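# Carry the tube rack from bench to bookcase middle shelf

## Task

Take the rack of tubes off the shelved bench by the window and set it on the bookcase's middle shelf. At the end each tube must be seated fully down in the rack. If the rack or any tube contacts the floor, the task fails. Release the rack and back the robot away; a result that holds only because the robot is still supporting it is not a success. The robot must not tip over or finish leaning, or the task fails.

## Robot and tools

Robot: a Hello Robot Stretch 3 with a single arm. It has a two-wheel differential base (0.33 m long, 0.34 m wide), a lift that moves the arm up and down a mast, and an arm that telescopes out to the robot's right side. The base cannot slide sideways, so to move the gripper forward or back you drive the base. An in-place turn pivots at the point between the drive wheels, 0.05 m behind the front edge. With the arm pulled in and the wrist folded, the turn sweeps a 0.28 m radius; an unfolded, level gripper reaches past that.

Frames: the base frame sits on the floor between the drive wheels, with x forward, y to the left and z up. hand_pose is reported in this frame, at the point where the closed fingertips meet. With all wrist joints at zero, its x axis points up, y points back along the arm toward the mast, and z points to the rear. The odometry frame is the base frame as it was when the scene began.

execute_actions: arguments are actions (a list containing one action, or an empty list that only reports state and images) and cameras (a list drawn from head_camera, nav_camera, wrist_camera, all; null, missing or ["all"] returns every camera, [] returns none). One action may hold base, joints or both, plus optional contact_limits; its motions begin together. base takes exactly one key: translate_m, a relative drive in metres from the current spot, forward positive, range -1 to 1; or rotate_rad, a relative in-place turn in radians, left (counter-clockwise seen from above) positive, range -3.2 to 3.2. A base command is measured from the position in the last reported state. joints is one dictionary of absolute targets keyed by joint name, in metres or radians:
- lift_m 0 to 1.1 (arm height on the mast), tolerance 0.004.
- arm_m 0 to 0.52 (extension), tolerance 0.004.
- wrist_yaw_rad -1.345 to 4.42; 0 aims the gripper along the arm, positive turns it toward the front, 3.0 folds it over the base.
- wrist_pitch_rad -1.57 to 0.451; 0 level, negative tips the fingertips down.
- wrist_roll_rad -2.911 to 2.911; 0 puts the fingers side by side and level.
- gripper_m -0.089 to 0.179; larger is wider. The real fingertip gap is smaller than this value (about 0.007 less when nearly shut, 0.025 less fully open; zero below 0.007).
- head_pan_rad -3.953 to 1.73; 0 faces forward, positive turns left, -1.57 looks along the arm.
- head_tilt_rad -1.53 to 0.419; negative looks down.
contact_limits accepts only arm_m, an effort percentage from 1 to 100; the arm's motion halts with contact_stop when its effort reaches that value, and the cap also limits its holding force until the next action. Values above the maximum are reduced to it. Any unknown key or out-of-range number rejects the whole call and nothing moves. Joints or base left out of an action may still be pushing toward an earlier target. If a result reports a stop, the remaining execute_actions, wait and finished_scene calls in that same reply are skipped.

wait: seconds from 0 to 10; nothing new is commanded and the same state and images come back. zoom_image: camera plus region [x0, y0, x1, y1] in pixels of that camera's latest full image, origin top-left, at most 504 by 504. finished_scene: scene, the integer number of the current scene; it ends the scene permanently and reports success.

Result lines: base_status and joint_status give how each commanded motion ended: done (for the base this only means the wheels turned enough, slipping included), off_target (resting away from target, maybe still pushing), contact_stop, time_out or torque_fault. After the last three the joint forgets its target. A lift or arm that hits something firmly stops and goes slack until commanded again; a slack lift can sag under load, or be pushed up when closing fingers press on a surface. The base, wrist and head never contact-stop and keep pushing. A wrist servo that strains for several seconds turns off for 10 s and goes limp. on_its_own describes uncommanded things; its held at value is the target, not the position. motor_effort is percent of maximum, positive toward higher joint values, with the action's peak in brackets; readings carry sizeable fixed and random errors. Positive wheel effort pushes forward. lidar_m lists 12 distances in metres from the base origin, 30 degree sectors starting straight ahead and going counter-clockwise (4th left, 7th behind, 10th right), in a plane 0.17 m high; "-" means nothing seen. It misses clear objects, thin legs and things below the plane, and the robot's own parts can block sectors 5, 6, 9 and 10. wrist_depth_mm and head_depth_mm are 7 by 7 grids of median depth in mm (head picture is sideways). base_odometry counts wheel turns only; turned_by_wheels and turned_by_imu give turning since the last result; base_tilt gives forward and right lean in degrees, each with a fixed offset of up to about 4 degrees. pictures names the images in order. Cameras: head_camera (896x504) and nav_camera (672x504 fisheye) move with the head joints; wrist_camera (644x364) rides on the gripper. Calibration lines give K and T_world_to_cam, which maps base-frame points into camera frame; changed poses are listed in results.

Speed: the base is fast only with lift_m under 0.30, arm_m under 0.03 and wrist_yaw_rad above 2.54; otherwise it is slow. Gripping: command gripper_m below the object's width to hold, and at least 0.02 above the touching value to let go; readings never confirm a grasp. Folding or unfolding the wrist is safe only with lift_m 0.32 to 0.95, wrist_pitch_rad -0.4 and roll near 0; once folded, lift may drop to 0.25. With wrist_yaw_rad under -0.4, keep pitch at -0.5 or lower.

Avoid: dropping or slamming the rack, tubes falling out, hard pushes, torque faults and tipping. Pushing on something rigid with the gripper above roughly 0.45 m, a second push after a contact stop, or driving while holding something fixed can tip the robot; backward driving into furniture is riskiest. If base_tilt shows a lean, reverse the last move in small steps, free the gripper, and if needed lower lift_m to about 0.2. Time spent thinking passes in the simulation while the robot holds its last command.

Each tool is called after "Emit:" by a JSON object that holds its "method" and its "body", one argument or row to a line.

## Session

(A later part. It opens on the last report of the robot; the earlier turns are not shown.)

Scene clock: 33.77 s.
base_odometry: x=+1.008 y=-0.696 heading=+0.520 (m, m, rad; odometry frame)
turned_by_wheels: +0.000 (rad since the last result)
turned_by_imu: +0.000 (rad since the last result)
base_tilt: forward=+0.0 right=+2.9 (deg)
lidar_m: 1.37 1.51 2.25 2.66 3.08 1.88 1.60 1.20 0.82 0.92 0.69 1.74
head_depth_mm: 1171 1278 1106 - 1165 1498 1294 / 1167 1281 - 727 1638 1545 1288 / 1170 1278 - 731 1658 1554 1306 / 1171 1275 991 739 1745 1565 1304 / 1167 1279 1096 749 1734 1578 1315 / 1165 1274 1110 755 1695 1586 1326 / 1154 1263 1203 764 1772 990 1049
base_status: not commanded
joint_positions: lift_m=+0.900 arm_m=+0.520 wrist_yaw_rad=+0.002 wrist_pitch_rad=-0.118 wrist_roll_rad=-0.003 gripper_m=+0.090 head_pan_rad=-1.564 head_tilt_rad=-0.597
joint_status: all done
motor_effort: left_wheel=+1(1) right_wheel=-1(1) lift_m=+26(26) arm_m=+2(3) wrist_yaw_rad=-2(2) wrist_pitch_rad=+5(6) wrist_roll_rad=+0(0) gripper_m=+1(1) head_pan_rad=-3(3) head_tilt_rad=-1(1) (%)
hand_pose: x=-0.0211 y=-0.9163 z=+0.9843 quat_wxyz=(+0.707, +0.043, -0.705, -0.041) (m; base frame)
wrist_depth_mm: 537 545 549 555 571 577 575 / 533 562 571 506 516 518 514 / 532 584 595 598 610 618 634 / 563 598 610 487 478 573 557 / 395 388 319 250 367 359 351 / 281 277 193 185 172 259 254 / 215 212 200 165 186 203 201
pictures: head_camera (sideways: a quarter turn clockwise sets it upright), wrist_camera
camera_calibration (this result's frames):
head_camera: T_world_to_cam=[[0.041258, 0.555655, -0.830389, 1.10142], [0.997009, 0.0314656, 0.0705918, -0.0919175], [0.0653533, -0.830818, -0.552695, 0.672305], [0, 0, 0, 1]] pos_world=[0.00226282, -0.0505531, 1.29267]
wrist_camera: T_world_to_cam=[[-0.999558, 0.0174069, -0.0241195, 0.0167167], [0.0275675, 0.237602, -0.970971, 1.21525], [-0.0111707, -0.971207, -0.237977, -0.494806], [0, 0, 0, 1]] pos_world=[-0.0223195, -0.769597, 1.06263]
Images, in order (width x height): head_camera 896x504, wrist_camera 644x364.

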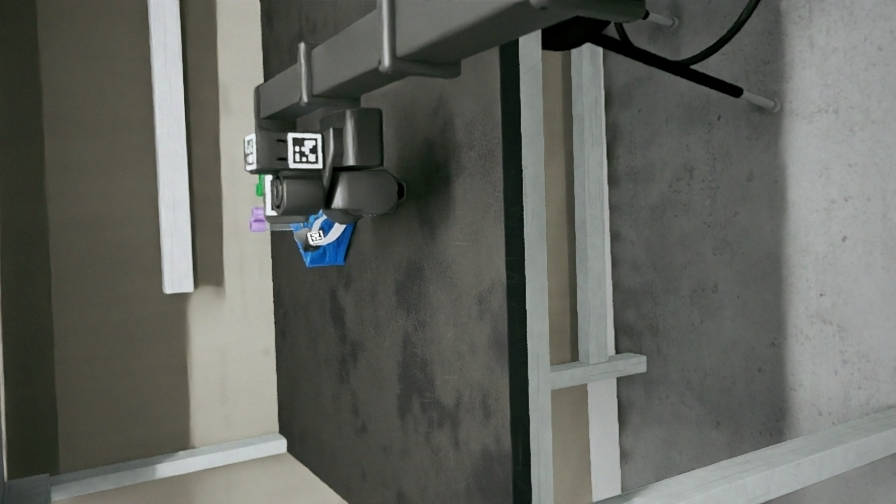

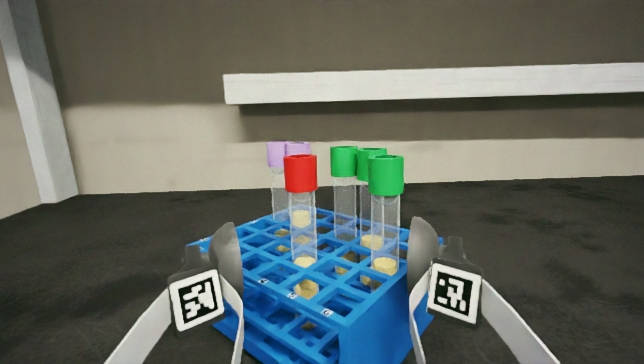

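Emit:
{"method": "execute_actions", "body": {
  "actions": [
    {"joints":{"arm_m":0.0,"gripper_m":0.15,"lift_m":1.05}}
  ],
  "cameras": []
}}

Emit:
{"method": "execute_actions", "body": {
  "actions": [
    {"base":{"rotate_rad":0.7},"joints":{"wrist_yaw_rad":0.75}}
  ],
  "cameras": []
}}

Emit:
{"method": "execute_actions", "body": {
  "actions": [
    {"base":{"translate_m":-0.25}}
  ],
  "cameras": []
}}

Emit:
{"method": "execute_actions", "body": {
  "actions": [
    {"base":{"rotate_rad":-0.7}}
  ],
  "cameras": []
}}

Emit:
{"method": "execute_actions", "body": {
  "actions": [
    {"joints":{"arm_m":0.33,"lift_m":0.9,"head_pan_rad":-1.35}}
  ],
  "cameras": ["wrist_camera","head_camera"]
}}

Scene clock: 39.17 s.
base_odometry: x=+1.008 y=-0.696 heading=+0.520 (m, m, rad; odometry frame)
turned_by_wheels: +0.000 (rad since the last result)
turned_by_imu: +0.001 (rad since the last result)
base_tilt: forward=+0.1 right=+2.8 (deg)
lidar_m: 1.37 1.50 2.25 2.66 3.07 1.88 1.59 1.20 0.82 0.91 0.69 1.74
head_depth_mm: 1171 1278 - - - - - / 1174 1279 - - - - - / 1173 1281 - - - - 1247 / 1174 1239 1021 772 1751 1564 1311 / 1171 1271 1174 718 1740 1576 1321 / 1167 1276 1113 756 1698 1586 1324 / 1158 1258 1204 764 1764 994 1050
base_status: not commanded
joint_positions: lift_m=+1.050 arm_m=+0.001 wrist_yaw_rad=+0.001 wrist_pitch_rad=-0.119 wrist_roll_rad=-0.003 gripper_m=+0.150 head_pan_rad=-1.564 head_tilt_rad=-0.597
joint_status: all done
joint sent to its limit — the command would take arm_m past its lower limit, so that joint was sent only as far as its limit.
motor_effort: left_wheel=+1(2) right_wheel=-1(1) lift_m=+26(29) arm_m=-2(4) wrist_yaw_rad=-1(2) wrist_pitch_rad=+5(6) wrist_roll_rad=+0(0) gripper_m=+1(84) head_pan_rad=-2(3) head_tilt_rad=-1(2) (%)
hand_pose: x=-0.0213 y=-0.3980 z=+1.1341 quat_wxyz=(+0.707, +0.043, -0.705, -0.042) (m; base frame)
wrist_depth_mm: 992 - - 857 854 - 924 / - - - - - - - / - - - - - - - / - - - - - - - / - - 779 716 740 772 705 / - - 546 537 530 - 522 / 458 412 426 420 414 396 406
pictures: none
No camera images: the call's "cameras" was empty. Leave "cameras" out to get every camera's image.

Scene clock: 41.23 s.
base_odometry: x=+1.008 y=-0.696 heading=+1.220 (m, m, rad; odometry frame)
turned_by_wheels: +0.700 (rad since the last result)
turned_by_imu: +0.700 (rad since the last result)
base_tilt: forward=+0.0 right=+2.8 (deg)
lidar_m: 1.61 2.66 2.76 2.08 1.71 1.60 1.12 0.82 1.25 0.69 1.67 1.37
head_depth_mm: 1249 1347 1422 - - - - / 1338 1450 1529 - - - 1219 / 1434 1563 1705 - - - 1271 / 1546 1699 1849 2096 - - 1309 / 1672 1851 - - - 1492 1318 / 1804 1944 2052 - - 1579 1329 / 1687 1783 1878 2028 1988 1591 1333
base_status: done
joint_positions: lift_m=+1.050 arm_m=+0.001 wrist_yaw_rad=+0.749 wrist_pitch_rad=-0.119 wrist_roll_rad=-0.003 gripper_m=+0.150 head_pan_rad=-1.564 head_tilt_rad=-0.597
joint_status: all done
motor_effort: left_wheel=-3(8) right_wheel=+3(6) lift_m=+26(26) arm_m=-2(2) wrist_yaw_rad=+2(4) wrist_pitch_rad=+6(6) wrist_roll_rad=+0(1) gripper_m=+1(0) head_pan_rad=-3(2) head_tilt_rad=-1(2) (%)
hand_pose: x=+0.1498 y=-0.3308 z=+1.1341 quat_wxyz=(+0.674, +0.297, -0.640, +0.219) (m; base frame)
wrist_depth_mm: - - - - - - - / - - - - - - - / - - - - - - - / - - - - - - - / - - - - - - - / - - - - - - - / - - - - - - -
pictures: none
No camera images: the call's "cameras" was empty. Leave "cameras" out to get every camera's image.

Scene clock: 44.70 s.
base_odometry: x=+0.922 y=-0.931 heading=+1.220 (m, m, rad; odometry frame)
turned_by_wheels: +0.000 (rad since the last result)
turned_by_imu: +0.001 (rad since the last result)
base_tilt: forward=+0.0 right=+2.8 (deg)
lidar_m: 1.86 2.85 2.85 1.83 1.53 1.38 0.95 0.58 0.72 0.70 1.88 1.58
head_depth_mm: 1079 1167 1200 - - - - / 1179 1278 1351 - - - 1251 / 1267 1378 1478 - - - 1279 / 1368 1499 1614 739 - - 1252 / 1480 1643 - - - 1501 1290 / 1612 1821 1986 - - 1590 1325 / 1776 1983 2113 2246 2005 1592 1335
base_status: done
joint_positions: lift_m=+1.050 arm_m=+0.001 wrist_yaw_rad=+0.749 wrist_pitch_rad=-0.119 wrist_roll_rad=-0.003 gripper_m=+0.150 head_pan_rad=-1.564 head_tilt_rad=-0.597
joint_status: not commanded
motor_effort: left_wheel=-3(9) right_wheel=+3(4) lift_m=+25(26) arm_m=-2(2) wrist_yaw_rad=+2(2) wrist_pitch_rad=+6(6) wrist_roll_rad=+0(0) gripper_m=-1(0) head_pan_rad=-3(3) head_tilt_rad=-1(1) (%)
hand_pose: x=+0.1498 y=-0.3308 z=+1.1341 quat_wxyz=(+0.674, +0.297, -0.640, +0.219) (m; base frame)
wrist_depth_mm: - - - - - - - / - - - - - - - / - - - - - - - / - - - - - - - / - - - - - - - / - - - - - - 523 / - - - - - 431 405
pictures: none
No camera images: the call's "cameras" was empty. Leave "cameras" out to get every camera's image.

Scene clock: 46.77 s.
base_odometry: x=+0.922 y=-0.931 heading=+0.520 (m, m, rad; odometry frame)
turned_by_wheels: -0.700 (rad since the last result)
turned_by_imu: -0.699 (rad since the last result)
base_tilt: forward=-0.1 right=+2.8 (deg)
lidar_m: 1.58 1.74 2.52 2.85 2.16 1.58 1.38 0.95 0.58 0.72 1.13 0.70
head_depth_mm: 1037 1105 1207 - - - - / 1036 1103 1198 - - - 1242 / 1033 1105 1190 - - - 1270 / 1032 1099 1152 738 - - 1311 / 1033 1103 - - - 1491 1322 / 1028 1100 1189 - - 1541 1330 / 1033 1127 1194 734 578 1515 1330
base_status: done
joint_positions: lift_m=+1.050 arm_m=+0.001 wrist_yaw_rad=+0.749 wrist_pitch_rad=-0.119 wrist_roll_rad=-0.003 gripper_m=+0.150 head_pan_rad=-1.564 head_tilt_rad=-0.597
joint_status: not commanded
motor_effort: left_wheel=+4(9) right_wheel=-3(7) lift_m=+26(26) arm_m=-2(2) wrist_yaw_rad=+2(2) wrist_pitch_rad=+6(6) wrist_roll_rad=+0(1) gripper_m=+1(1) head_pan_rad=-3(3) head_tilt_rad=-2(2) (%)
hand_pose: x=+0.1498 y=-0.3308 z=+1.1341 quat_wxyz=(+0.674, +0.297, -0.640, +0.219) (m; base frame)
wrist_depth_mm: - - - - 847 640 669 / - - - - 990 852 721 / - - - - - 857 743 / - - - - - 875 739 / - - - 746 741 722 698 / - - 547 537 535 - 518 / - - 463 418 418 399 407
pictures: none
No camera images: the call's "cameras" was empty. Leave "cameras" out to get every camera's image.

Scene clock: 50.40 s.
base_odometry: x=+0.922 y=-0.931 heading=+0.520 (m, m, rad; odometry frame)
turned_by_wheels: +0.000 (rad since the last result)
turned_by_imu: +0.000 (rad since the last result)
base_tilt: forward=-0.1 right=+2.8 (deg)
lidar_m: 1.58 1.74 2.52 2.85 2.16 1.58 1.38 0.95 0.58 0.72 1.13 0.70
head_depth_mm: 997 1058 1101 - 549 912 1268 / 1015 1082 1122 - 555 1474 1272 / 1037 1101 1065 701 559 1515 1306 / 1055 1142 1020 724 563 1525 1312 / 1070 1177 1100 747 587 1577 1317 / 1096 1191 1115 755 592 1593 1328 / 1064 1216 1290 763 620 1597 1332
base_status: not commanded
joint_positions: lift_m=+0.900 arm_m=+0.330 wrist_yaw_rad=+0.749 wrist_pitch_rad=-0.119 wrist_roll_rad=-0.003 gripper_m=+0.150 head_pan_rad=-1.357 head_tilt_rad=-0.597
joint_status: all done
motor_effort: left_wheel=+4(4) right_wheel=-3(3) lift_m=+17(20) arm_m=+2(3) wrist_yaw_rad=+2(2) wrist_pitch_rad=+6(6) wrist_roll_rad=+0(0) gripper_m=+0(1) head_pan_rad=+5(27) head_tilt_rad=-1(1) (%)
hand_pose: x=+0.1498 y=-0.6590 z=+0.9846 quat_wxyz=(+0.674, +0.297, -0.640, +0.219) (m; base frame)
wrist_depth_mm: - - - 759 640 553 481 / - - - 796 680 536 443 / - - - 826 653 581 506 / - - 647 623 357 561 503 / 402 395 381 348 228 309 352 / 281 - 273 268 229 - 256 / 227 205 211 209 206 196 201
pictures: head_camera (sideways: a quarter turn clockwise sets it upright), wrist_camera
camera_calibration (this result's frames):
head_camera: T_world_to_cam=[[-0.0740582, 0.552241, -0.830389, 1.10212], [0.969157, 0.236116, 0.0705918, -0.0917476], [0.235051, -0.79955, -0.552695, 0.67127], [0, 0, 0, 1]] pos_world=[0.012756, -0.0502597, 1.29267]
wrist_camera: T_world_to_cam=[[-0.745172, -0.666436, -0.0241012, -0.305754], [-0.141861, 0.193728, -0.970745, 1.14593], [0.651609, -0.719953, -0.238902, -0.175761], [0, 0, 0, 1]] pos_world=[0.0492511, -0.552304, 1.06305]
Images, in order (width x height): head_camera 896x504, wrist_camera 644x364.

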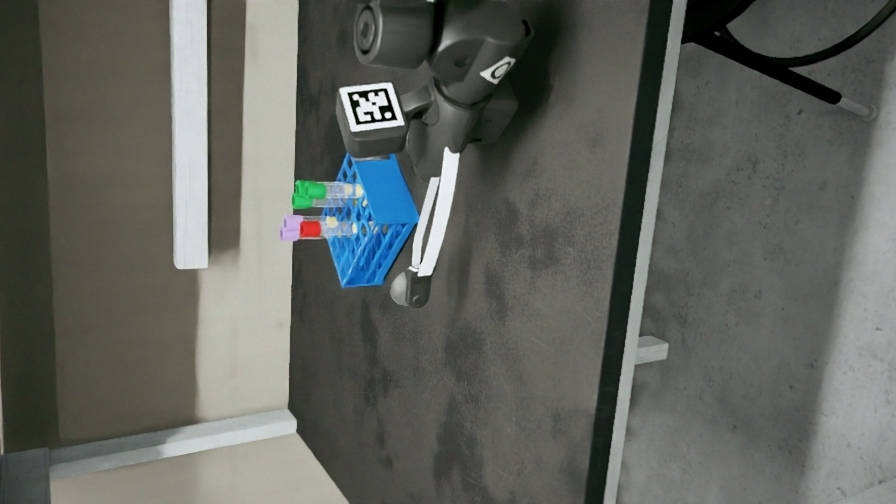

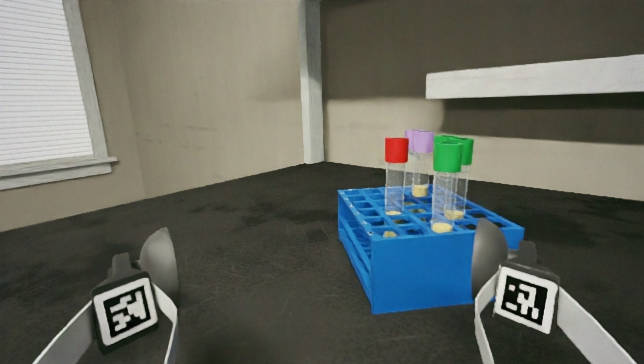

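Emit:
{"method": "execute_actions", "body": {
  "actions": [
    {"joints":{"arm_m":0.22}}
  ],
  "cameras": []
}}

Emit:
{"method": "execute_actions", "body": {
  "actions": [
    {"base":{"translate_m":0.0},"joints":{"wrist_yaw_rad":0.45,"lift_m":0.858,"gripper_m":0.179}}
  ],
  "cameras": ["wrist_camera"]
}}

Emit:
{"method": "execute_actions", "body": {
  "actions": [
    {"base":{"translate_m":0.04},"joints":{"arm_m":0.39}}
  ],
  "cameras": ["wrist_camera","head_camera"]
}}

Scene clock: 52.60 s.
base_odometry: x=+0.922 y=-0.931 heading=+0.520 (m, m, rad; odometry frame)
turned_by_wheels: +0.000 (rad since the last result)
turned_by_imu: +0.000 (rad since the last result)
base_tilt: forward=-0.1 right=+2.9 (deg)
lidar_m: 1.58 1.74 2.51 2.86 2.16 1.58 1.38 0.96 0.58 0.72 1.13 0.70
head_depth_mm: 998 1059 1033 786 - 916 1264 / 1016 1078 1051 776 - 1469 1278 / 1039 1099 1059 769 541 1517 1306 / 1052 1142 1022 744 561 1530 1307 / 1073 1177 1097 781 588 1566 1318 / 1097 1194 1120 757 592 1583 1326 / 1067 1213 1297 765 620 1594 1331
base_status: not commanded
joint_positions: lift_m=+0.900 arm_m=+0.220 wrist_yaw_rad=+0.749 wrist_pitch_rad=-0.119 wrist_roll_rad=-0.003 gripper_m=+0.150 head_pan_rad=-1.357 head_tilt_rad=-0.597
joint_status: all done
motor_effort: left_wheel=+4(4) right_wheel=-3(2) lift_m=+17(17) arm_m=-3(6) wrist_yaw_rad=+2(2) wrist_pitch_rad=+6(6) wrist_roll_rad=+0(1) gripper_m=+1(1) head_pan_rad=+4(5) head_tilt_rad=-1(1) (%)
hand_pose: x=+0.1498 y=-0.5495 z=+0.9846 quat_wxyz=(+0.674, +0.297, -0.640, +0.219) (m; base frame)
wrist_depth_mm: - - - 943 758 640 563 / - - - 963 776 636 535 / - - - - 818 659 587 / - - 652 618 426 416 561 / 401 395 381 373 331 310 353 / 282 - 272 269 265 - 259 / 228 205 212 209 207 196 202
pictures: none
No camera images: the call's "cameras" was empty. Leave "cameras" out to get every camera's image.

Scene clock: 53.80 s.
base_odometry: x=+0.922 y=-0.931 heading=+0.520 (m, m, rad; odometry frame)
turned_by_wheels: +0.000 (rad since the last result)
turned_by_imu: +0.000 (rad since the last result)
base_tilt: forward=+0.1 right=+2.8 (deg)
lidar_m: 1.58 1.74 2.52 2.86 2.16 1.57 1.38 0.95 0.58 0.72 1.13 0.70
head_depth_mm: 1000 1060 1036 749 - 1302 1271 / 1017 1079 1055 793 - 1481 1271 / 1035 1099 1058 733 541 1509 1303 / 1053 1144 1021 773 563 1523 1313 / 1073 1170 1099 747 585 1578 1318 / 1094 1189 1114 754 594 1584 1322 / 1068 1214 1302 765 620 1596 1328
base_status: done
joint_positions: lift_m=+0.858 arm_m=+0.220 wrist_yaw_rad=+0.453 wrist_pitch_rad=-0.119 wrist_roll_rad=-0.003 gripper_m=+0.179 head_pan_rad=-1.357 head_tilt_rad=-0.597
joint_status: all done
motor_effort: left_wheel=+3(2) right_wheel=-2(1) lift_m=+17(16) arm_m=-3(2) wrist_yaw_rad=-3(5) wrist_pitch_rad=+6(6) wrist_roll_rad=+0(0) gripper_m=+0(84) head_pan_rad=+4(4) head_tilt_rad=-1(0) (%)
hand_pose: x=+0.0885 y=-0.5915 z=+0.9426 quat_wxyz=(+0.699, +0.199, -0.677, +0.117) (m; base frame)
wrist_depth_mm: - 976 822 746 683 618 558 / - - 856 778 664 624 583 / - - 898 785 717 665 605 / - 483 463 325 347 417 407 / 288 283 274 268 263 268 255 / 203 198 196 193 191 188 195 / - 151 152 150 149 147 140
pictures: wrist_camera
camera_calibration (this result's frames):
wrist_camera: T_world_to_cam=[[-0.907254, -0.419892, -0.0241012, -0.147256], [-0.0791326, 0.2267, -0.970745, 1.09734], [0.413071, -0.878805, -0.238902, -0.170128], [0, 0, 0, 1]] pos_world=[0.0235118, -0.460108, 1.02105]
Images, in order (width x height): wrist_camera 644x364.

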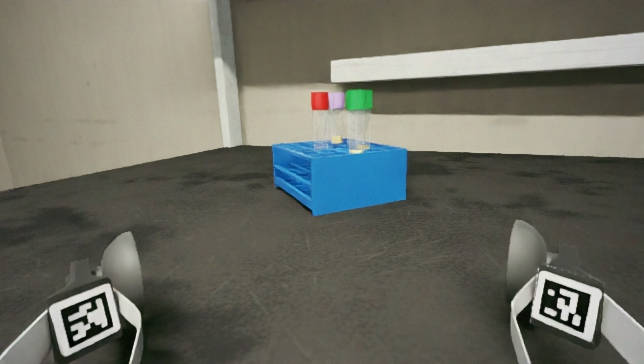

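Scene clock: 56.30 s.
base_odometry: x=+0.956 y=-0.911 heading=+0.520 (m, m, rad; odometry frame)
turned_by_wheels: +0.000 (rad since the last result)
turned_by_imu: +0.000 (rad since the last result)
base_tilt: forward=+0.0 right=+2.7 (deg)
lidar_m: 1.54 1.70 2.46 3.39 2.22 1.62 1.42 0.99 0.60 0.73 1.12 0.67
head_depth_mm: 997 1063 1099 - 551 1419 1243 / 1012 1075 1117 682 555 1465 1299 / 1030 1098 845 704 559 1513 1305 / 1050 1150 1078 739 565 1527 1311 / 1074 1176 1098 749 586 1582 1318 / 1078 1165 1112 756 593 1575 1326 / 1055 1232 1315 763 618 1598 1301
base_status: done
joint_positions: lift_m=+0.858 arm_m=+0.390 wrist_yaw_rad=+0.451 wrist_pitch_rad=-0.119 wrist_roll_rad=-0.003 gripper_m=+0.179 head_pan_rad=-1.357 head_tilt_rad=-0.597
joint_status: all done
motor_effort: left_wheel=+4(9) right_wheel=-2(4) lift_m=+17(16) arm_m=+2(4) wrist_yaw_rad=-1(3) wrist_pitch_rad=+6(6) wrist_roll_rad=+0(0) gripper_m=+0(0) head_pan_rad=+4(4) head_tilt_rad=-1(1) (%)
hand_pose: x=+0.0882 y=-0.7611 z=+0.9426 quat_wxyz=(+0.699, +0.199, -0.677, +0.117) (m; base frame)
wrist_depth_mm: 870 748 660 593 517 457 386 / 913 794 674 502 533 488 453 / 971 834 690 626 569 511 471 / 977 475 251 212 425 415 403 / 286 282 145 157 183 266 253 / 201 198 149 163 179 187 194 / - 150 148 149 148 146 139
pictures: head_camera (sideways: a quarter turn clockwise sets it upright), wrist_camera
camera_calibration (this result's frames):
head_camera: T_world_to_cam=[[-0.0740794, 0.552238, -0.830389, 1.10212], [0.969148, 0.236153, 0.0705918, -0.0917475], [0.235082, -0.799541, -0.552694, 0.67127], [0, 0, 0, 1]] pos_world=[0.0127579, -0.0502594, 1.29267]
wrist_camera: T_world_to_cam=[[-0.907924, -0.418442, -0.0241013, -0.217639], [-0.0787704, 0.226826, -0.970745, 1.13583], [0.411667, -0.879463, -0.238902, -0.319408], [0, 0, 0, 1]] pos_world=[0.0233602, -0.629613, 1.02105]
Images, in order (width x height): head_camera 896x504, wrist_camera 644x364.

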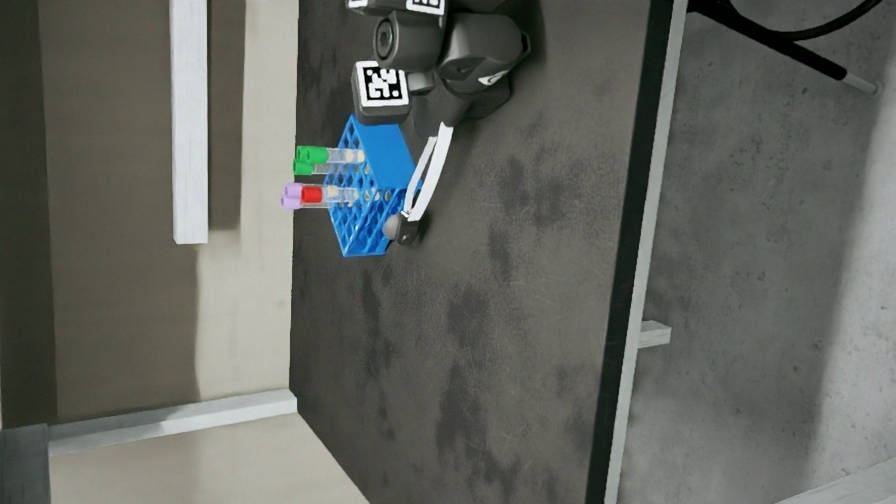

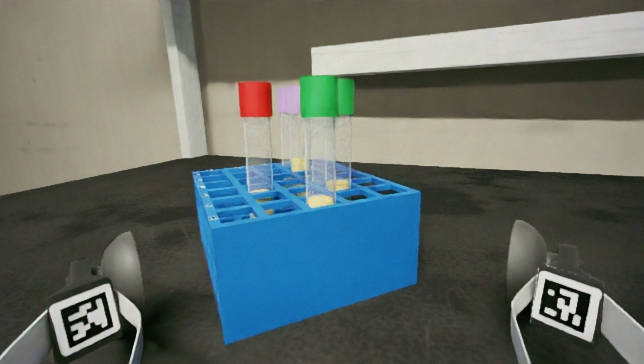

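Emit:
{"method": "execute_actions", "body": {
  "actions": [
    {"base":{"translate_m":-0.02},"joints":{"arm_m":0.46,"wrist_yaw_rad":0.75}}
  ],
  "cameras": ["wrist_camera"]
}}

Emit:
{"method": "execute_actions", "body": {
  "actions": [
    {"joints":{"gripper_m":0.05}}
  ],
  "cameras": ["wrist_camera"]
}}

Emit:
{"method": "execute_actions", "body": {
  "actions": [
    {"joints":{"lift_m":0.92}}
  ],
  "cameras": ["wrist_camera","head_camera"]
}}

Scene clock: 58.17 s.
base_odometry: x=+0.939 y=-0.921 heading=+0.521 (m, m, rad; odometry frame)
turned_by_wheels: +0.000 (rad since the last result)
turned_by_imu: +0.000 (rad since the last result)
base_tilt: forward=-0.1 right=+2.6 (deg)
lidar_m: 1.56 1.72 2.50 2.85 2.18 1.60 1.40 0.97 0.59 0.73 1.13 0.68
head_depth_mm: 996 1057 1108 659 550 1006 1257 / 1018 1076 1125 666 554 1461 1294 / 1034 1099 998 718 559 1514 1303 / 1051 1149 1018 726 562 1518 1311 / 1074 1178 1098 745 587 1576 1325 / 1096 1184 1110 756 593 1586 1320 / 1064 1225 1310 762 620 1590 1333
base_status: done
joint_positions: lift_m=+0.858 arm_m=+0.460 wrist_yaw_rad=+0.748 wrist_pitch_rad=-0.119 wrist_roll_rad=-0.003 gripper_m=+0.179 head_pan_rad=-1.357 head_tilt_rad=-0.597
joint_status: all done
motor_effort: left_wheel=+4(6) right_wheel=-3(8) lift_m=+17(17) arm_m=+2(3) wrist_yaw_rad=+3(8) wrist_pitch_rad=+6(6) wrist_roll_rad=+0(0) gripper_m=+0(0) head_pan_rad=+5(4) head_tilt_rad=-1(2) (%)
hand_pose: x=+0.1496 y=-0.7891 z=+0.9425 quat_wxyz=(+0.674, +0.297, -0.640, +0.219) (m; base frame)
wrist_depth_mm: - - 813 639 519 394 327 / - - 869 147 458 452 393 / - - 918 683 554 476 410 / - 473 459 237 374 413 398 / 286 282 151 132 122 231 252 / 202 196 111 116 123 130 192 / - 150 116 121 129 140 138
pictures: wrist_camera
camera_calibration (this result's frames):
wrist_camera: T_world_to_cam=[[-0.745712, -0.665832, -0.0240989, -0.393051], [-0.141793, 0.193938, -0.970712, 1.13044], [0.651006, -0.720455, -0.239033, -0.279574], [0, 0, 0, 1]] pos_world=[0.0491906, -0.682361, 1.02103]
Images, in order (width x height): wrist_camera 644x364.

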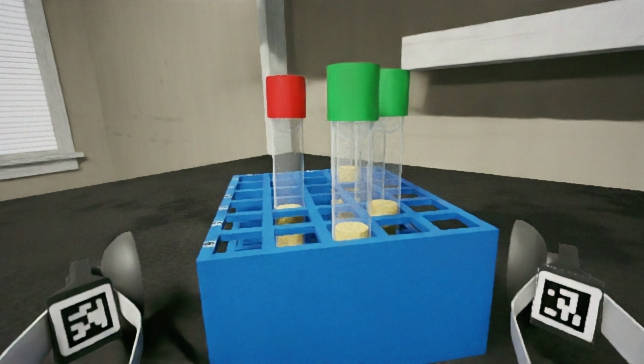

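Scene clock: 59.93 s.
base_odometry: x=+0.939 y=-0.921 heading=+0.521 (m, m, rad; odometry frame)
turned_by_wheels: +0.000 (rad since the last result)
turned_by_imu: +0.000 (rad since the last result)
base_tilt: forward=+0.1 right=+2.7 (deg)
lidar_m: 1.56 1.72 2.50 2.85 2.18 1.60 1.40 0.97 0.59 0.72 1.13 0.68
head_depth_mm: 1000 1060 1109 662 550 1006 1273 / 1018 1078 1123 667 556 1467 1298 / 1034 1099 996 704 559 1511 1304 / 1049 1149 1075 738 564 1524 1312 / 1070 1177 1092 749 587 1566 1317 / 1094 1184 1114 754 594 1576 1327 / 1061 1232 1308 762 621 1609 1335
base_status: not commanded
joint_positions: lift_m=+0.858 arm_m=+0.460 wrist_yaw_rad=+0.749 wrist_pitch_rad=-0.118 wrist_roll_rad=-0.003 gripper_m=+0.052 head_pan_rad=-1.357 head_tilt_rad=-0.597
joint_status: all done
motor_effort: left_wheel=+4(6) right_wheel=-3(4) lift_m=+17(17) arm_m=+1(2) wrist_yaw_rad=+1(3) wrist_pitch_rad=+6(6) wrist_roll_rad=+1(0) gripper_m=-29(99) head_pan_rad=+4(4) head_tilt_rad=+0(2) (%)
hand_pose: x=+0.1500 y=-0.7890 z=+0.9428 quat_wxyz=(+0.673, +0.297, -0.640, +0.220) (m; base frame)
wrist_depth_mm: - - 829 642 518 398 329 / - - 873 155 516 450 396 / - - 907 655 556 473 406 / - 480 409 208 376 413 395 / 290 283 140 125 125 258 252 / 201 211 127 128 128 192 184 / 162 146 133 134 134 141 145
pictures: wrist_camera
camera_calibration (this result's frames):
wrist_camera: T_world_to_cam=[[-0.744704, -0.666959, -0.0241171, -0.393712], [-0.141428, 0.193023, -0.970948, 1.13013], [0.652238, -0.719658, -0.238071, -0.280046], [0, 0, 0, 1]] pos_world=[0.04929, -0.682268, 1.02114]
Images, in order (width x height): wrist_camera 644x364.

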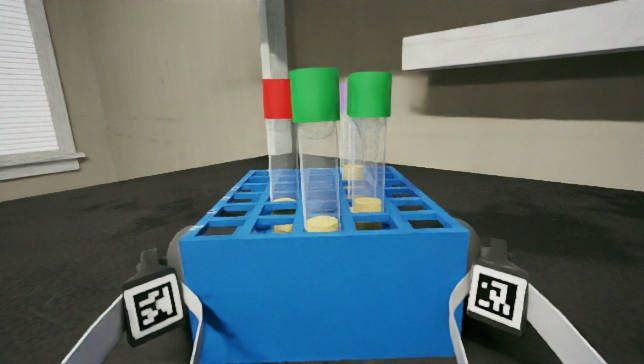

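Scene clock: 61.33 s.
base_odometry: x=+0.939 y=-0.921 heading=+0.521 (m, m, rad; odometry frame)
turned_by_wheels: +0.000 (rad since the last result)
turned_by_imu: +0.000 (rad since the last result)
base_tilt: forward=+0.2 right=+2.8 (deg)
lidar_m: 1.56 1.72 2.50 2.84 2.18 1.60 1.41 0.97 0.59 0.72 1.13 0.68
head_depth_mm: 997 1059 - 691 550 1004 1269 / 1014 1076 - 697 555 1465 1297 / 1033 1103 890 732 559 1516 1308 / 1048 1148 1081 740 563 1520 1312 / 1071 1176 1095 749 586 1574 1317 / 1094 1181 1113 754 593 1584 1328 / 1066 1230 1306 763 619 1597 1332
base_status: not commanded
joint_positions: lift_m=+0.920 arm_m=+0.460 wrist_yaw_rad=+0.749 wrist_pitch_rad=-0.131 wrist_roll_rad=-0.003 gripper_m=+0.058 head_pan_rad=-1.357 head_tilt_rad=-0.597
joint_status: all done
on_its_own: gripper_m is held at +0.057, not at your +0.050, by its stall guard, which is still easing
motor_effort: left_wheel=+4(4) right_wheel=-3(3) lift_m=+26(25) arm_m=+2(1) wrist_yaw_rad=+1(1) wrist_pitch_rad=+9(10) wrist_roll_rad=+0(0) gripper_m=-24(29) head_pan_rad=+5(4) head_tilt_rad=-1(1) (%)
hand_pose: x=+0.1495 y=-0.7884 z=+1.0009 quat_wxyz=(+0.675, +0.301, -0.638, +0.215) (m; base frame)
wrist_depth_mm: - - 823 645 529 442 389 / - - 860 663 523 405 342 / - - 910 196 549 471 405 / - - 883 573 567 488 416 / - 424 137 137 136 405 385 / 308 322 132 132 132 - 281 / 240 225 128 128 128 214 223
pictures: head_camera (sideways: a quarter turn clockwise sets it upright), wrist_camera
camera_calibration (this result's frames):
head_camera: T_world_to_cam=[[-0.0740795, 0.552238, -0.830389, 1.10212], [0.969148, 0.236153, 0.0705918, -0.0917475], [0.235082, -0.799541, -0.552695, 0.67127], [0, 0, 0, 1]] pos_world=[0.0127579, -0.0502594, 1.29267]
wrist_camera: T_world_to_cam=[[-0.744919, -0.666728, -0.0238687, -0.392358], [-0.150032, 0.202273, -0.967769, 1.19183], [0.650067, -0.717328, -0.250708, -0.250682], [0, 0, 0, 1]] pos_world=[0.049498, -0.682492, 1.0812]
Images, in order (width x height): head_camera 896x504, wrist_camera 644x364.

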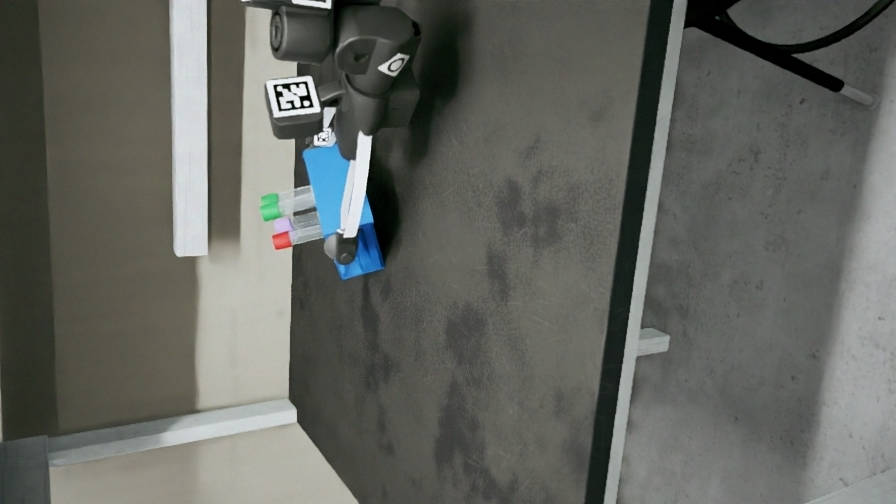

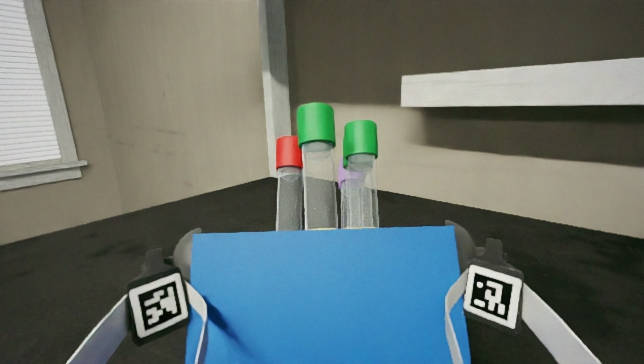

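Pivoting; regrip deeper.

Emit:
{"method": "execute_actions", "body": {
  "actions": [
    {"joints":{"lift_m":0.858}}
  ],
  "cameras": []
}}

Emit:
{"method": "execute_actions", "body": {
  "actions": [
    {"joints":{"gripper_m":0.16}}
  ],
  "cameras": []
}}

Emit:
{"method": "execute_actions", "body": {
  "actions": [
    {"base":{"translate_m":0.035},"joints":{"arm_m":0.497}}
  ],
  "cameras": []
}}

Emit:
{"method": "execute_actions", "body": {
  "actions": [
    {"joints":{"gripper_m":0.06}}
  ],
  "cameras": ["wrist_camera"]
}}

Emit:
{"method": "execute_actions", "body": {
  "actions": [
    {"joints":{"lift_m":0.92}}
  ],
  "cameras": ["wrist_camera","head_camera"]
}}

Scene clock: 62.93 s.
base_odometry: x=+0.939 y=-0.921 heading=+0.520 (m, m, rad; odometry frame)
turned_by_wheels: +0.000 (rad since the last result)
turned_by_imu: +0.000 (rad since the last result)
base_tilt: forward=-0.1 right=+2.8 (deg)
lidar_m: 1.56 1.72 2.50 2.84 2.19 1.60 1.40 0.97 0.59 0.73 1.12 0.68
head_depth_mm: 998 1059 1109 661 550 1006 1268 / 1012 1079 1125 668 555 1464 1298 / 1038 1105 995 705 559 1509 1310 / 1057 1146 1081 739 563 1525 1315 / 1074 1180 1092 748 587 1577 1322 / 1095 1181 1116 757 592 1583 1332 / 1067 1230 1307 763 620 1592 1325
base_status: not commanded
joint_positions: lift_m=+0.858 arm_m=+0.460 wrist_yaw_rad=+0.749 wrist_pitch_rad=-0.101 wrist_roll_rad=-0.003 gripper_m=+0.064 head_pan_rad=-1.357 head_tilt_rad=-0.597
joint_status: all done
on_its_own: gripper_m is held at +0.063, not at your +0.050, by its stall guard, which is still easing
motor_effort: left_wheel=+3(4) right_wheel=-1(3) lift_m=+16(22) arm_m=+1(1) wrist_yaw_rad=+1(1) wrist_pitch_rad=+0(9) wrist_roll_rad=+0(1) gripper_m=-23(24) head_pan_rad=+4(5) head_tilt_rad=-1(1) (%)
hand_pose: x=+0.1506 y=-0.7896 z=+0.9472 quat_wxyz=(+0.672, +0.292, -0.643, +0.225) (m; base frame)
wrist_depth_mm: - - 819 639 520 421 339 / - - 870 623 513 443 393 / - - 887 169 548 472 408 / - - 513 234 464 460 402 / 309 303 148 136 145 284 269 / 211 223 129 130 130 - 194 / 170 153 136 135 136 147 154
pictures: none
No camera images: the call's "cameras" was empty. Leave "cameras" out to get every camera's image.

Scene clock: 64.40 s.
base_odometry: x=+0.939 y=-0.921 heading=+0.520 (m, m, rad; odometry frame)
turned_by_wheels: +0.000 (rad since the last result)
turned_by_imu: +0.000 (rad since the last result)
base_tilt: forward=+0.0 right=+2.8 (deg)
lidar_m: 1.56 1.72 2.49 2.85 2.18 1.60 1.40 0.97 0.59 0.72 1.13 0.68
head_depth_mm: 996 1055 1110 660 550 1003 1261 / 1013 1080 1122 667 555 1468 1293 / 1035 1099 997 706 557 1508 1302 / 1053 1144 1077 711 563 1527 1317 / 1073 1178 1100 748 587 1583 1314 / 1093 1186 1113 754 593 1579 1325 / 1065 1226 1312 763 619 1593 1341
base_status: not commanded
joint_positions: lift_m=+0.858 arm_m=+0.460 wrist_yaw_rad=+0.749 wrist_pitch_rad=-0.117 wrist_roll_rad=-0.003 gripper_m=+0.160 head_pan_rad=-1.357 head_tilt_rad=-0.597
joint_status: all done
motor_effort: left_wheel=+4(3) right_wheel=-2(2) lift_m=+17(16) arm_m=+2(1) wrist_yaw_rad=+1(1) wrist_pitch_rad=+5(5) wrist_roll_rad=+0(0) gripper_m=+0(82) head_pan_rad=+4(5) head_tilt_rad=-1(2) (%)
hand_pose: x=+0.1500 y=-0.7890 z=+0.9431 quat_wxyz=(+0.673, +0.297, -0.640, +0.220) (m; base frame)
wrist_depth_mm: - - 817 644 525 399 327 / - - 855 164 515 448 394 / - - 915 661 554 471 406 / - 481 408 209 380 416 397 / 289 283 128 127 128 277 253 / 202 - 130 131 131 187 185 / - 147 136 136 136 143 142
pictures: none
No camera images: the call's "cameras" was empty. Leave "cameras" out to get every camera's image.

Scene clock: 65.70 s.
base_odometry: x=+0.969 y=-0.904 heading=+0.521 (m, m, rad; odometry frame)
turned_by_wheels: +0.000 (rad since the last result)
turned_by_imu: +0.000 (rad since the last result)
base_tilt: forward=-0.1 right=+2.6 (deg)
lidar_m: 1.53 1.69 2.46 2.84 2.24 1.63 1.43 1.00 0.61 0.73 1.13 0.65
head_depth_mm: 993 1061 1136 663 551 1421 1240 / 1011 1073 1128 669 555 1465 1297 / 1030 1094 873 730 557 1516 1306 / 1053 1146 1086 739 563 1522 1312 / 1070 1172 1099 749 586 1568 1315 / 1078 1170 1114 755 592 1583 1331 / 1115 1224 1323 766 618 1603 1280
base_status: done
joint_positions: lift_m=+0.858 arm_m=+0.497 wrist_yaw_rad=+0.749 wrist_pitch_rad=-0.118 wrist_roll_rad=-0.003 gripper_m=+0.160 head_pan_rad=-1.357 head_tilt_rad=-0.597
joint_status: all done
motor_effort: left_wheel=+4(9) right_wheel=-3(5) lift_m=+16(17) arm_m=+2(2) wrist_yaw_rad=+2(2) wrist_pitch_rad=+5(6) wrist_roll_rad=+0(0) gripper_m=+0(1) head_pan_rad=+4(4) head_tilt_rad=-1(1) (%)
hand_pose: x=+0.1499 y=-0.8260 z=+0.9428 quat_wxyz=(+0.673, +0.297, -0.640, +0.220) (m; base frame)
wrist_depth_mm: - - 755 594 482 355 303 / - - 802 121 466 417 368 / - - 843 604 512 437 378 / - - 459 198 379 421 372 / 286 282 151 126 133 276 253 / 202 106 107 108 109 109 183 / - 141 112 112 114 135 139
pictures: none
No camera images: the call's "cameras" was empty. Leave "cameras" out to get every camera's image.

Scene clock: 67.20 s.
base_odometry: x=+0.969 y=-0.904 heading=+0.521 (m, m, rad; odometry frame)
turned_by_wheels: +0.000 (rad since the last result)
turned_by_imu: +0.000 (rad since the last result)
base_tilt: forward=+0.0 right=+2.7 (deg)
lidar_m: 1.53 1.69 2.45 2.84 2.24 1.63 1.43 1.00 0.61 0.73 1.12 0.65
head_depth_mm: 994 1056 1134 663 551 1423 1236 / 1010 1076 1142 668 555 1471 1293 / 1032 1093 860 732 558 1511 1305 / 1048 1152 1050 741 563 1524 1314 / 1071 1174 1096 748 586 1580 1320 / 1077 1165 1114 756 591 1584 1324 / 1111 1229 1319 764 618 1594 1267
base_status: not commanded
joint_positions: lift_m=+0.858 arm_m=+0.497 wrist_yaw_rad=+0.750 wrist_pitch_rad=-0.118 wrist_roll_rad=-0.003 gripper_m=+0.061 head_pan_rad=-1.357 head_tilt_rad=-0.597
joint_status: all done
motor_effort: left_wheel=+4(3) right_wheel=-3(3) lift_m=+16(16) arm_m=+2(2) wrist_yaw_rad=+2(1) wrist_pitch_rad=+5(5) wrist_roll_rad=+0(0) gripper_m=-26(99) head_pan_rad=+4(4) head_tilt_rad=-1(1) (%)
hand_pose: x=+0.1500 y=-0.8259 z=+0.9429 quat_wxyz=(+0.673, +0.297, -0.640, +0.220) (m; base frame)
wrist_depth_mm: - - 762 594 485 358 304 / - - 804 157 484 420 372 / - - 850 606 516 437 380 / - - 407 208 375 420 373 / 289 283 142 125 125 258 253 / 202 211 127 127 128 191 184 / 162 147 133 133 134 141 145
pictures: wrist_camera
camera_calibration (this result's frames):
wrist_camera: T_world_to_cam=[[-0.744598, -0.667077, -0.0241241, -0.418438], [-0.141164, 0.192686, -0.971053, 1.13718], [0.652416, -0.719639, -0.237641, -0.307062], [0, 0, 0, 1]] pos_world=[0.0492942, -0.719223, 1.0212]
Images, in order (width x height): wrist_camera 644x364.

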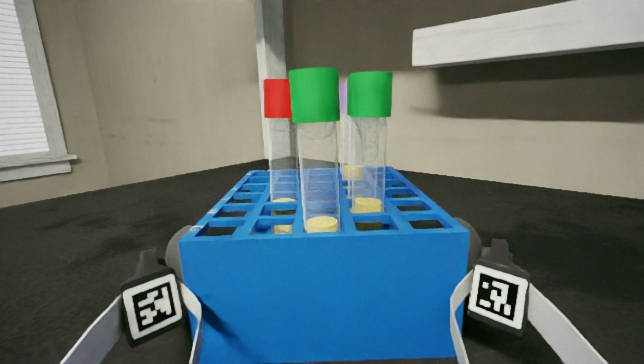

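Scene clock: 68.60 s.
base_odometry: x=+0.969 y=-0.904 heading=+0.521 (m, m, rad; odometry frame)
turned_by_wheels: +0.000 (rad since the last result)
turned_by_imu: +0.000 (rad since the last result)
base_tilt: forward=-0.1 right=+3.0 (deg)
lidar_m: 1.53 1.69 2.44 2.83 2.23 1.63 1.44 1.01 0.61 0.73 1.12 0.66
head_depth_mm: 995 1055 - 717 551 1427 1234 / 1014 1076 - 724 554 1470 1305 / 1030 1099 897 734 558 1509 1296 / 1053 1153 1081 741 563 1520 1308 / 1069 1177 1095 746 586 1573 1315 / 1081 1169 1115 757 593 1581 1329 / 1109 1223 1322 763 619 1595 1271
base_status: not commanded
joint_positions: lift_m=+0.920 arm_m=+0.497 wrist_yaw_rad=+0.750 wrist_pitch_rad=-0.132 wrist_roll_rad=-0.003 gripper_m=+0.068 head_pan_rad=-1.357 head_tilt_rad=-0.597
joint_status: all done
on_its_own: gripper_m is held at +0.066, not at your +0.060, by its stall guard, which is still easing
motor_effort: left_wheel=+4(4) right_wheel=-3(3) lift_m=+27(30) arm_m=+1(2) wrist_yaw_rad=+1(1) wrist_pitch_rad=+9(10) wrist_roll_rad=+0(1) gripper_m=-21(26) head_pan_rad=+4(4) head_tilt_rad=-1(2) (%)
hand_pose: x=+0.1495 y=-0.8254 z=+1.0009 quat_wxyz=(+0.675, +0.301, -0.638, +0.215) (m; base frame)
wrist_depth_mm: - - 763 590 486 414 358 / - - 794 617 486 364 310 / - - 857 179 512 439 380 / - - 852 576 531 455 385 / - 428 136 136 136 403 380 / 306 317 132 132 132 - 280 / 238 225 127 127 127 215 223
pictures: head_camera (sideways: a quarter turn clockwise sets it upright), wrist_camera
camera_calibration (this result's frames):
head_camera: T_world_to_cam=[[-0.0740794, 0.552238, -0.830389, 1.10212], [0.969148, 0.236153, 0.0705918, -0.0917475], [0.235082, -0.799541, -0.552695, 0.67127], [0, 0, 0, 1]] pos_world=[0.0127579, -0.0502594, 1.29267]
wrist_camera: T_world_to_cam=[[-0.744821, -0.666837, -0.0238675, -0.417088], [-0.15012, 0.202314, -0.967746, 1.19931], [0.650158, -0.717215, -0.250794, -0.27705], [0, 0, 0, 1]] pos_world=[0.0495108, -0.719472, 1.08119]
Images, in order (width x height): head_camera 896x504, wrist_camera 644x364.

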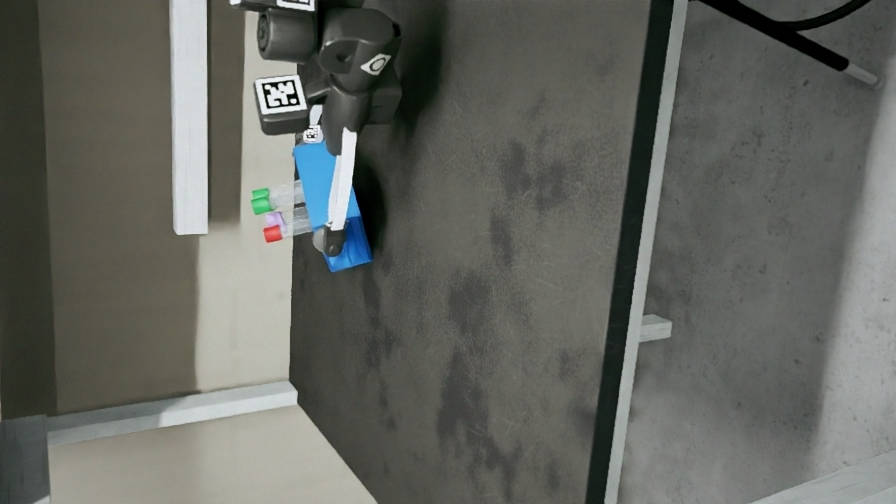

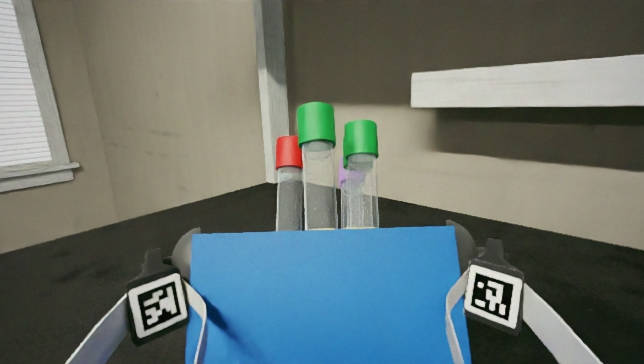

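Emit:
{"method": "execute_actions", "body": {
  "actions": [
    {"joints":{"lift_m":0.862}}
  ],
  "cameras": []
}}

Emit:
{"method": "execute_actions", "body": {
  "actions": [
    {"joints":{"arm_m":0.35}}
  ],
  "cameras": []
}}

Emit:
{"method": "execute_actions", "body": {
  "actions": [
    {"joints":{"gripper_m":0.17}}
  ],
  "cameras": []
}}

Emit:
{"method": "execute_actions", "body": {
  "actions": [
    {"joints":{"lift_m":1.03}}
  ],
  "cameras": []
}}

Emit:
{"method": "execute_actions", "body": {
  "actions": [
    {"base":{"translate_m":0.08},"joints":{"arm_m":0.438,"wrist_pitch_rad":-0.8}}
  ],
  "cameras": ["wrist_camera","head_camera"]
}}

Scene clock: 70.13 s.
base_odometry: x=+0.969 y=-0.904 heading=+0.521 (m, m, rad; odometry frame)
turned_by_wheels: +0.000 (rad since the last result)
turned_by_imu: +0.000 (rad since the last result)
base_tilt: forward=+0.0 right=+2.8 (deg)
lidar_m: 1.53 1.69 2.45 2.84 2.24 1.63 1.43 1.00 0.61 0.73 1.13 0.66
head_depth_mm: 996 1054 1133 664 551 1421 1235 / 1011 1075 1140 692 555 1469 1295 / 1033 1103 888 731 558 1517 1304 / 1052 1149 1082 740 564 1520 1312 / 1073 1176 1099 747 587 1571 1317 / 1072 1176 1114 755 593 1593 1322 / 1115 1231 1322 763 618 1600 1269
base_status: not commanded
joint_positions: lift_m=+0.862 arm_m=+0.497 wrist_yaw_rad=+0.750 wrist_pitch_rad=-0.115 wrist_roll_rad=-0.003 gripper_m=+0.074 head_pan_rad=-1.357 head_tilt_rad=-0.597
joint_status: all done
on_its_own: gripper_m is held at +0.073, not at your +0.060, by its stall guard, which is still easing
motor_effort: left_wheel=+4(4) right_wheel=-2(3) lift_m=+16(23) arm_m=+2(2) wrist_yaw_rad=+1(1) wrist_pitch_rad=+4(9) wrist_roll_rad=+0(0) gripper_m=-20(21) head_pan_rad=+4(5) head_tilt_rad=-2(2) (%)
hand_pose: x=+0.1501 y=-0.8261 z=+0.9478 quat_wxyz=(+0.673, +0.296, -0.641, +0.221) (m; base frame)
wrist_depth_mm: - - 765 599 481 363 300 / - - 792 572 489 416 369 / - - 844 168 512 439 380 / - - 487 227 447 424 382 / 304 296 146 137 145 273 266 / 211 222 129 129 130 - 193 / 170 154 135 135 136 147 152
pictures: none
No camera images: the call's "cameras" was empty. Leave "cameras" out to get every camera's image.

Scene clock: 72.47 s.
base_odometry: x=+0.969 y=-0.904 heading=+0.521 (m, m, rad; odometry frame)
turned_by_wheels: +0.000 (rad since the last result)
turned_by_imu: +0.000 (rad since the last result)
base_tilt: forward=+0.0 right=+2.7 (deg)
lidar_m: 1.53 1.69 2.45 2.84 2.24 1.63 1.43 1.00 0.61 0.73 1.12 0.66
head_depth_mm: 999 1059 1037 - 534 1425 1240 / 1020 1076 1054 - 554 1465 1302 / 1032 1095 1067 710 559 1511 1306 / 1045 1152 1084 704 564 1532 1315 / 1069 1176 1099 746 586 1579 1320 / 1081 1171 1118 757 593 1585 1321 / 1113 1229 1323 765 619 1598 1269
base_status: not commanded
joint_positions: lift_m=+0.862 arm_m=+0.350 wrist_yaw_rad=+0.749 wrist_pitch_rad=-0.116 wrist_roll_rad=-0.003 gripper_m=+0.077 head_pan_rad=-1.357 head_tilt_rad=-0.597
joint_status: all done
on_its_own: gripper_m is held at +0.076, not at your +0.060, by its stall guard, which is not easing now
motor_effort: left_wheel=+3(4) right_wheel=-2(2) lift_m=+16(16) arm_m=-2(0) wrist_yaw_rad=+1(1) wrist_pitch_rad=+5(5) wrist_roll_rad=+0(0) gripper_m=-18(20) head_pan_rad=+4(4) head_tilt_rad=-1(2) (%)
hand_pose: x=+0.1500 y=-0.6797 z=+0.9475 quat_wxyz=(+0.673, +0.296, -0.641, +0.220) (m; base frame)
wrist_depth_mm: - - 985 735 632 528 436 / - - - 714 636 528 464 / - - - 168 660 565 489 / - - 483 227 447 438 426 / 301 296 147 136 145 272 265 / 211 222 129 129 129 - 193 / 170 153 135 135 135 147 152
pictures: none
No camera images: the call's "cameras" was empty. Leave "cameras" out to get every camera's image.

Scene clock: 73.90 s.
base_odometry: x=+0.969 y=-0.904 heading=+0.521 (m, m, rad; odometry frame)
turned_by_wheels: +0.000 (rad since the last result)
turned_by_imu: +0.000 (rad since the last result)
base_tilt: forward=+0.1 right=+2.7 (deg)
lidar_m: 1.53 1.69 2.45 2.84 2.23 1.64 1.43 1.00 0.61 0.73 1.13 0.65
head_depth_mm: 993 1057 1037 - 534 1430 1233 / 1015 1079 1055 - 553 1462 1300 / 1032 1098 1065 712 560 1506 1304 / 1053 1149 1078 697 562 1522 1316 / 1073 1174 1097 748 587 1565 1317 / 1081 1172 1113 755 593 1578 1324 / 1107 1222 1320 763 618 1590 1271
base_status: not commanded
joint_positions: lift_m=+0.862 arm_m=+0.350 wrist_yaw_rad=+0.749 wrist_pitch_rad=-0.119 wrist_roll_rad=-0.003 gripper_m=+0.170 head_pan_rad=-1.357 head_tilt_rad=-0.597
joint_status: all done
motor_effort: left_wheel=+4(4) right_wheel=-2(2) lift_m=+17(17) arm_m=-3(3) wrist_yaw_rad=+1(2) wrist_pitch_rad=+6(6) wrist_roll_rad=+0(1) gripper_m=+0(84) head_pan_rad=+4(4) head_tilt_rad=-1(0) (%)
hand_pose: x=+0.1499 y=-0.6795 z=+0.9466 quat_wxyz=(+0.674, +0.297, -0.640, +0.219) (m; base frame)
wrist_depth_mm: - - 981 729 625 522 434 / - - - 721 642 526 467 / - - - 168 667 566 488 / - - 480 226 392 430 417 / 297 294 149 136 146 286 263 / 210 205 129 130 130 195 196 / - 153 135 135 136 151 145
pictures: none
No camera images: the call's "cameras" was empty. Leave "cameras" out to get every camera's image.

Scene clock: 76.27 s.
base_odometry: x=+0.969 y=-0.904 heading=+0.521 (m, m, rad; odometry frame)
turned_by_wheels: +0.000 (rad since the last result)
turned_by_imu: +0.000 (rad since the last result)
base_tilt: forward=+0.1 right=+2.8 (deg)
lidar_m: 1.53 1.69 2.45 2.85 2.24 1.64 1.43 1.00 0.61 0.73 1.12 0.65
head_depth_mm: 993 1051 894 719 551 1421 1232 / 1014 - 925 727 555 1472 1298 / 1030 1099 1002 710 559 1506 1306 / 1051 1155 1015 707 562 1524 1304 / 1074 1180 1089 748 586 1573 1316 / 1080 1168 1113 755 593 1582 1324 / 1108 1229 1322 764 618 1598 1275
base_status: not commanded
joint_positions: lift_m=+1.030 arm_m=+0.350 wrist_yaw_rad=+0.749 wrist_pitch_rad=-0.119 wrist_roll_rad=-0.003 gripper_m=+0.170 head_pan_rad=-1.357 head_tilt_rad=-0.597
joint_status: all done
motor_effort: left_wheel=+4(4) right_wheel=-2(2) lift_m=+26(24) arm_m=-3(2) wrist_yaw_rad=+1(1) wrist_pitch_rad=+6(6) wrist_roll_rad=+0(0) gripper_m=+1(1) head_pan_rad=+4(4) head_tilt_rad=-2(1) (%)
hand_pose: x=+0.1499 y=-0.6795 z=+1.1141 quat_wxyz=(+0.674, +0.297, -0.640, +0.219) (m; base frame)
wrist_depth_mm: - - 562 625 610 536 465 / - - - 775 652 552 473 / - - - 808 681 555 488 / - - - 821 693 551 449 / - - - 698 675 596 513 / - 514 509 495 495 486 496 / - 380 394 374 386 380 361
pictures: none
No camera images: the call's "cameras" was empty. Leave "cameras" out to get every camera's image.

Scene clock: 78.13 s.
base_odometry: x=+1.039 y=-0.864 heading=+0.521 (m, m, rad; odometry frame)
turned_by_wheels: +0.000 (rad since the last result)
turned_by_imu: +0.000 (rad since the last result)
base_tilt: forward=-0.1 right=+2.7 (deg)
lidar_m: 1.45 1.62 2.34 2.83 2.36 1.72 1.51 1.07 0.65 0.74 0.60 0.61
head_depth_mm: 990 1049 876 719 551 1449 1290 / 1011 1060 1124 696 555 1464 1300 / 1028 1117 1101 688 560 1511 1305 / 1047 1146 1081 740 565 1522 1312 / 1069 1166 1100 750 585 1573 1320 / 1047 1185 1281 756 593 1595 1324 / 1107 1225 1352 762 617 806 891
base_status: done
joint_positions: lift_m=+1.030 arm_m=+0.438 wrist_yaw_rad=+0.749 wrist_pitch_rad=-0.809 wrist_roll_rad=-0.003 gripper_m=+0.170 head_pan_rad=-1.357 head_tilt_rad=-0.597
joint_status: all done
motor_effort: left_wheel=+4(10) right_wheel=-3(4) lift_m=+26(25) arm_m=+1(5) wrist_yaw_rad=+2(1) wrist_pitch_rad=+3(5) wrist_roll_rad=+0(0) gripper_m=+1(0) head_pan_rad=+5(4) head_tilt_rad=-1(1) (%)
hand_pose: x=+0.0870 y=-0.6995 z=+0.9663 quat_wxyz=(+0.708, +0.497, -0.502, -0.021) (m; base frame)
wrist_depth_mm: - - 404 403 399 395 390 / 344 342 341 335 325 334 331 / 298 296 292 284 283 287 285 / 260 259 203 205 207 253 252 / 232 233 188 175 99 230 226 / 209 209 170 150 143 204 205 / - 188 159 81 155 186 183
pictures: head_camera (sideways: a quarter turn clockwise sets it upright), wrist_camera
camera_calibration (this result's frames):
head_camera: T_world_to_cam=[[-0.0741005, 0.552235, -0.830389, 1.10212], [0.969139, 0.23619, 0.0705918, -0.0917475], [0.235113, -0.799532, -0.552695, 0.67127], [0, 0, 0, 1]] pos_world=[0.0127599, -0.0502592, 1.29267]
wrist_camera: T_world_to_cam=[[-0.752663, -0.658376, -0.00628766, -0.390887], [-0.525446, 0.606396, -0.596817, 1.08786], [0.396743, -0.445898, -0.802353, 0.590026], [0, 0, 0, 1]] pos_world=[0.0433193, -0.653935, 1.12021]
Images, in order (width x height): head_camera 896x504, wrist_camera 644x364.

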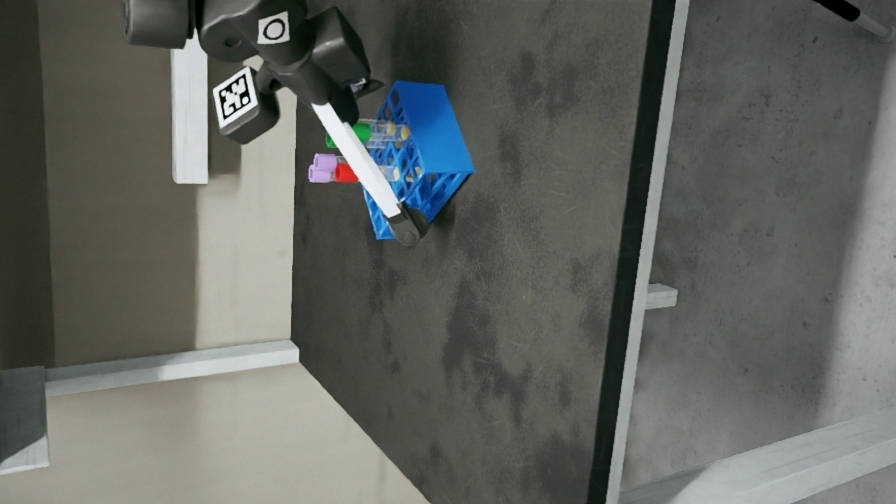

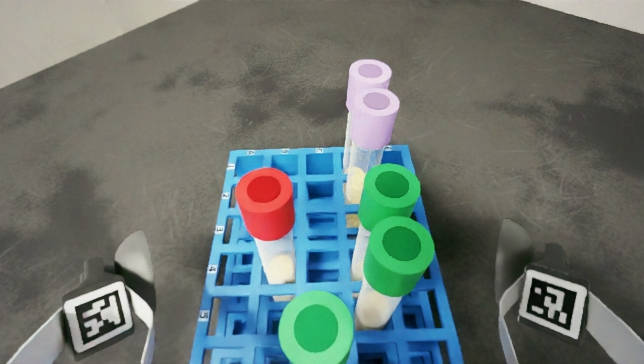

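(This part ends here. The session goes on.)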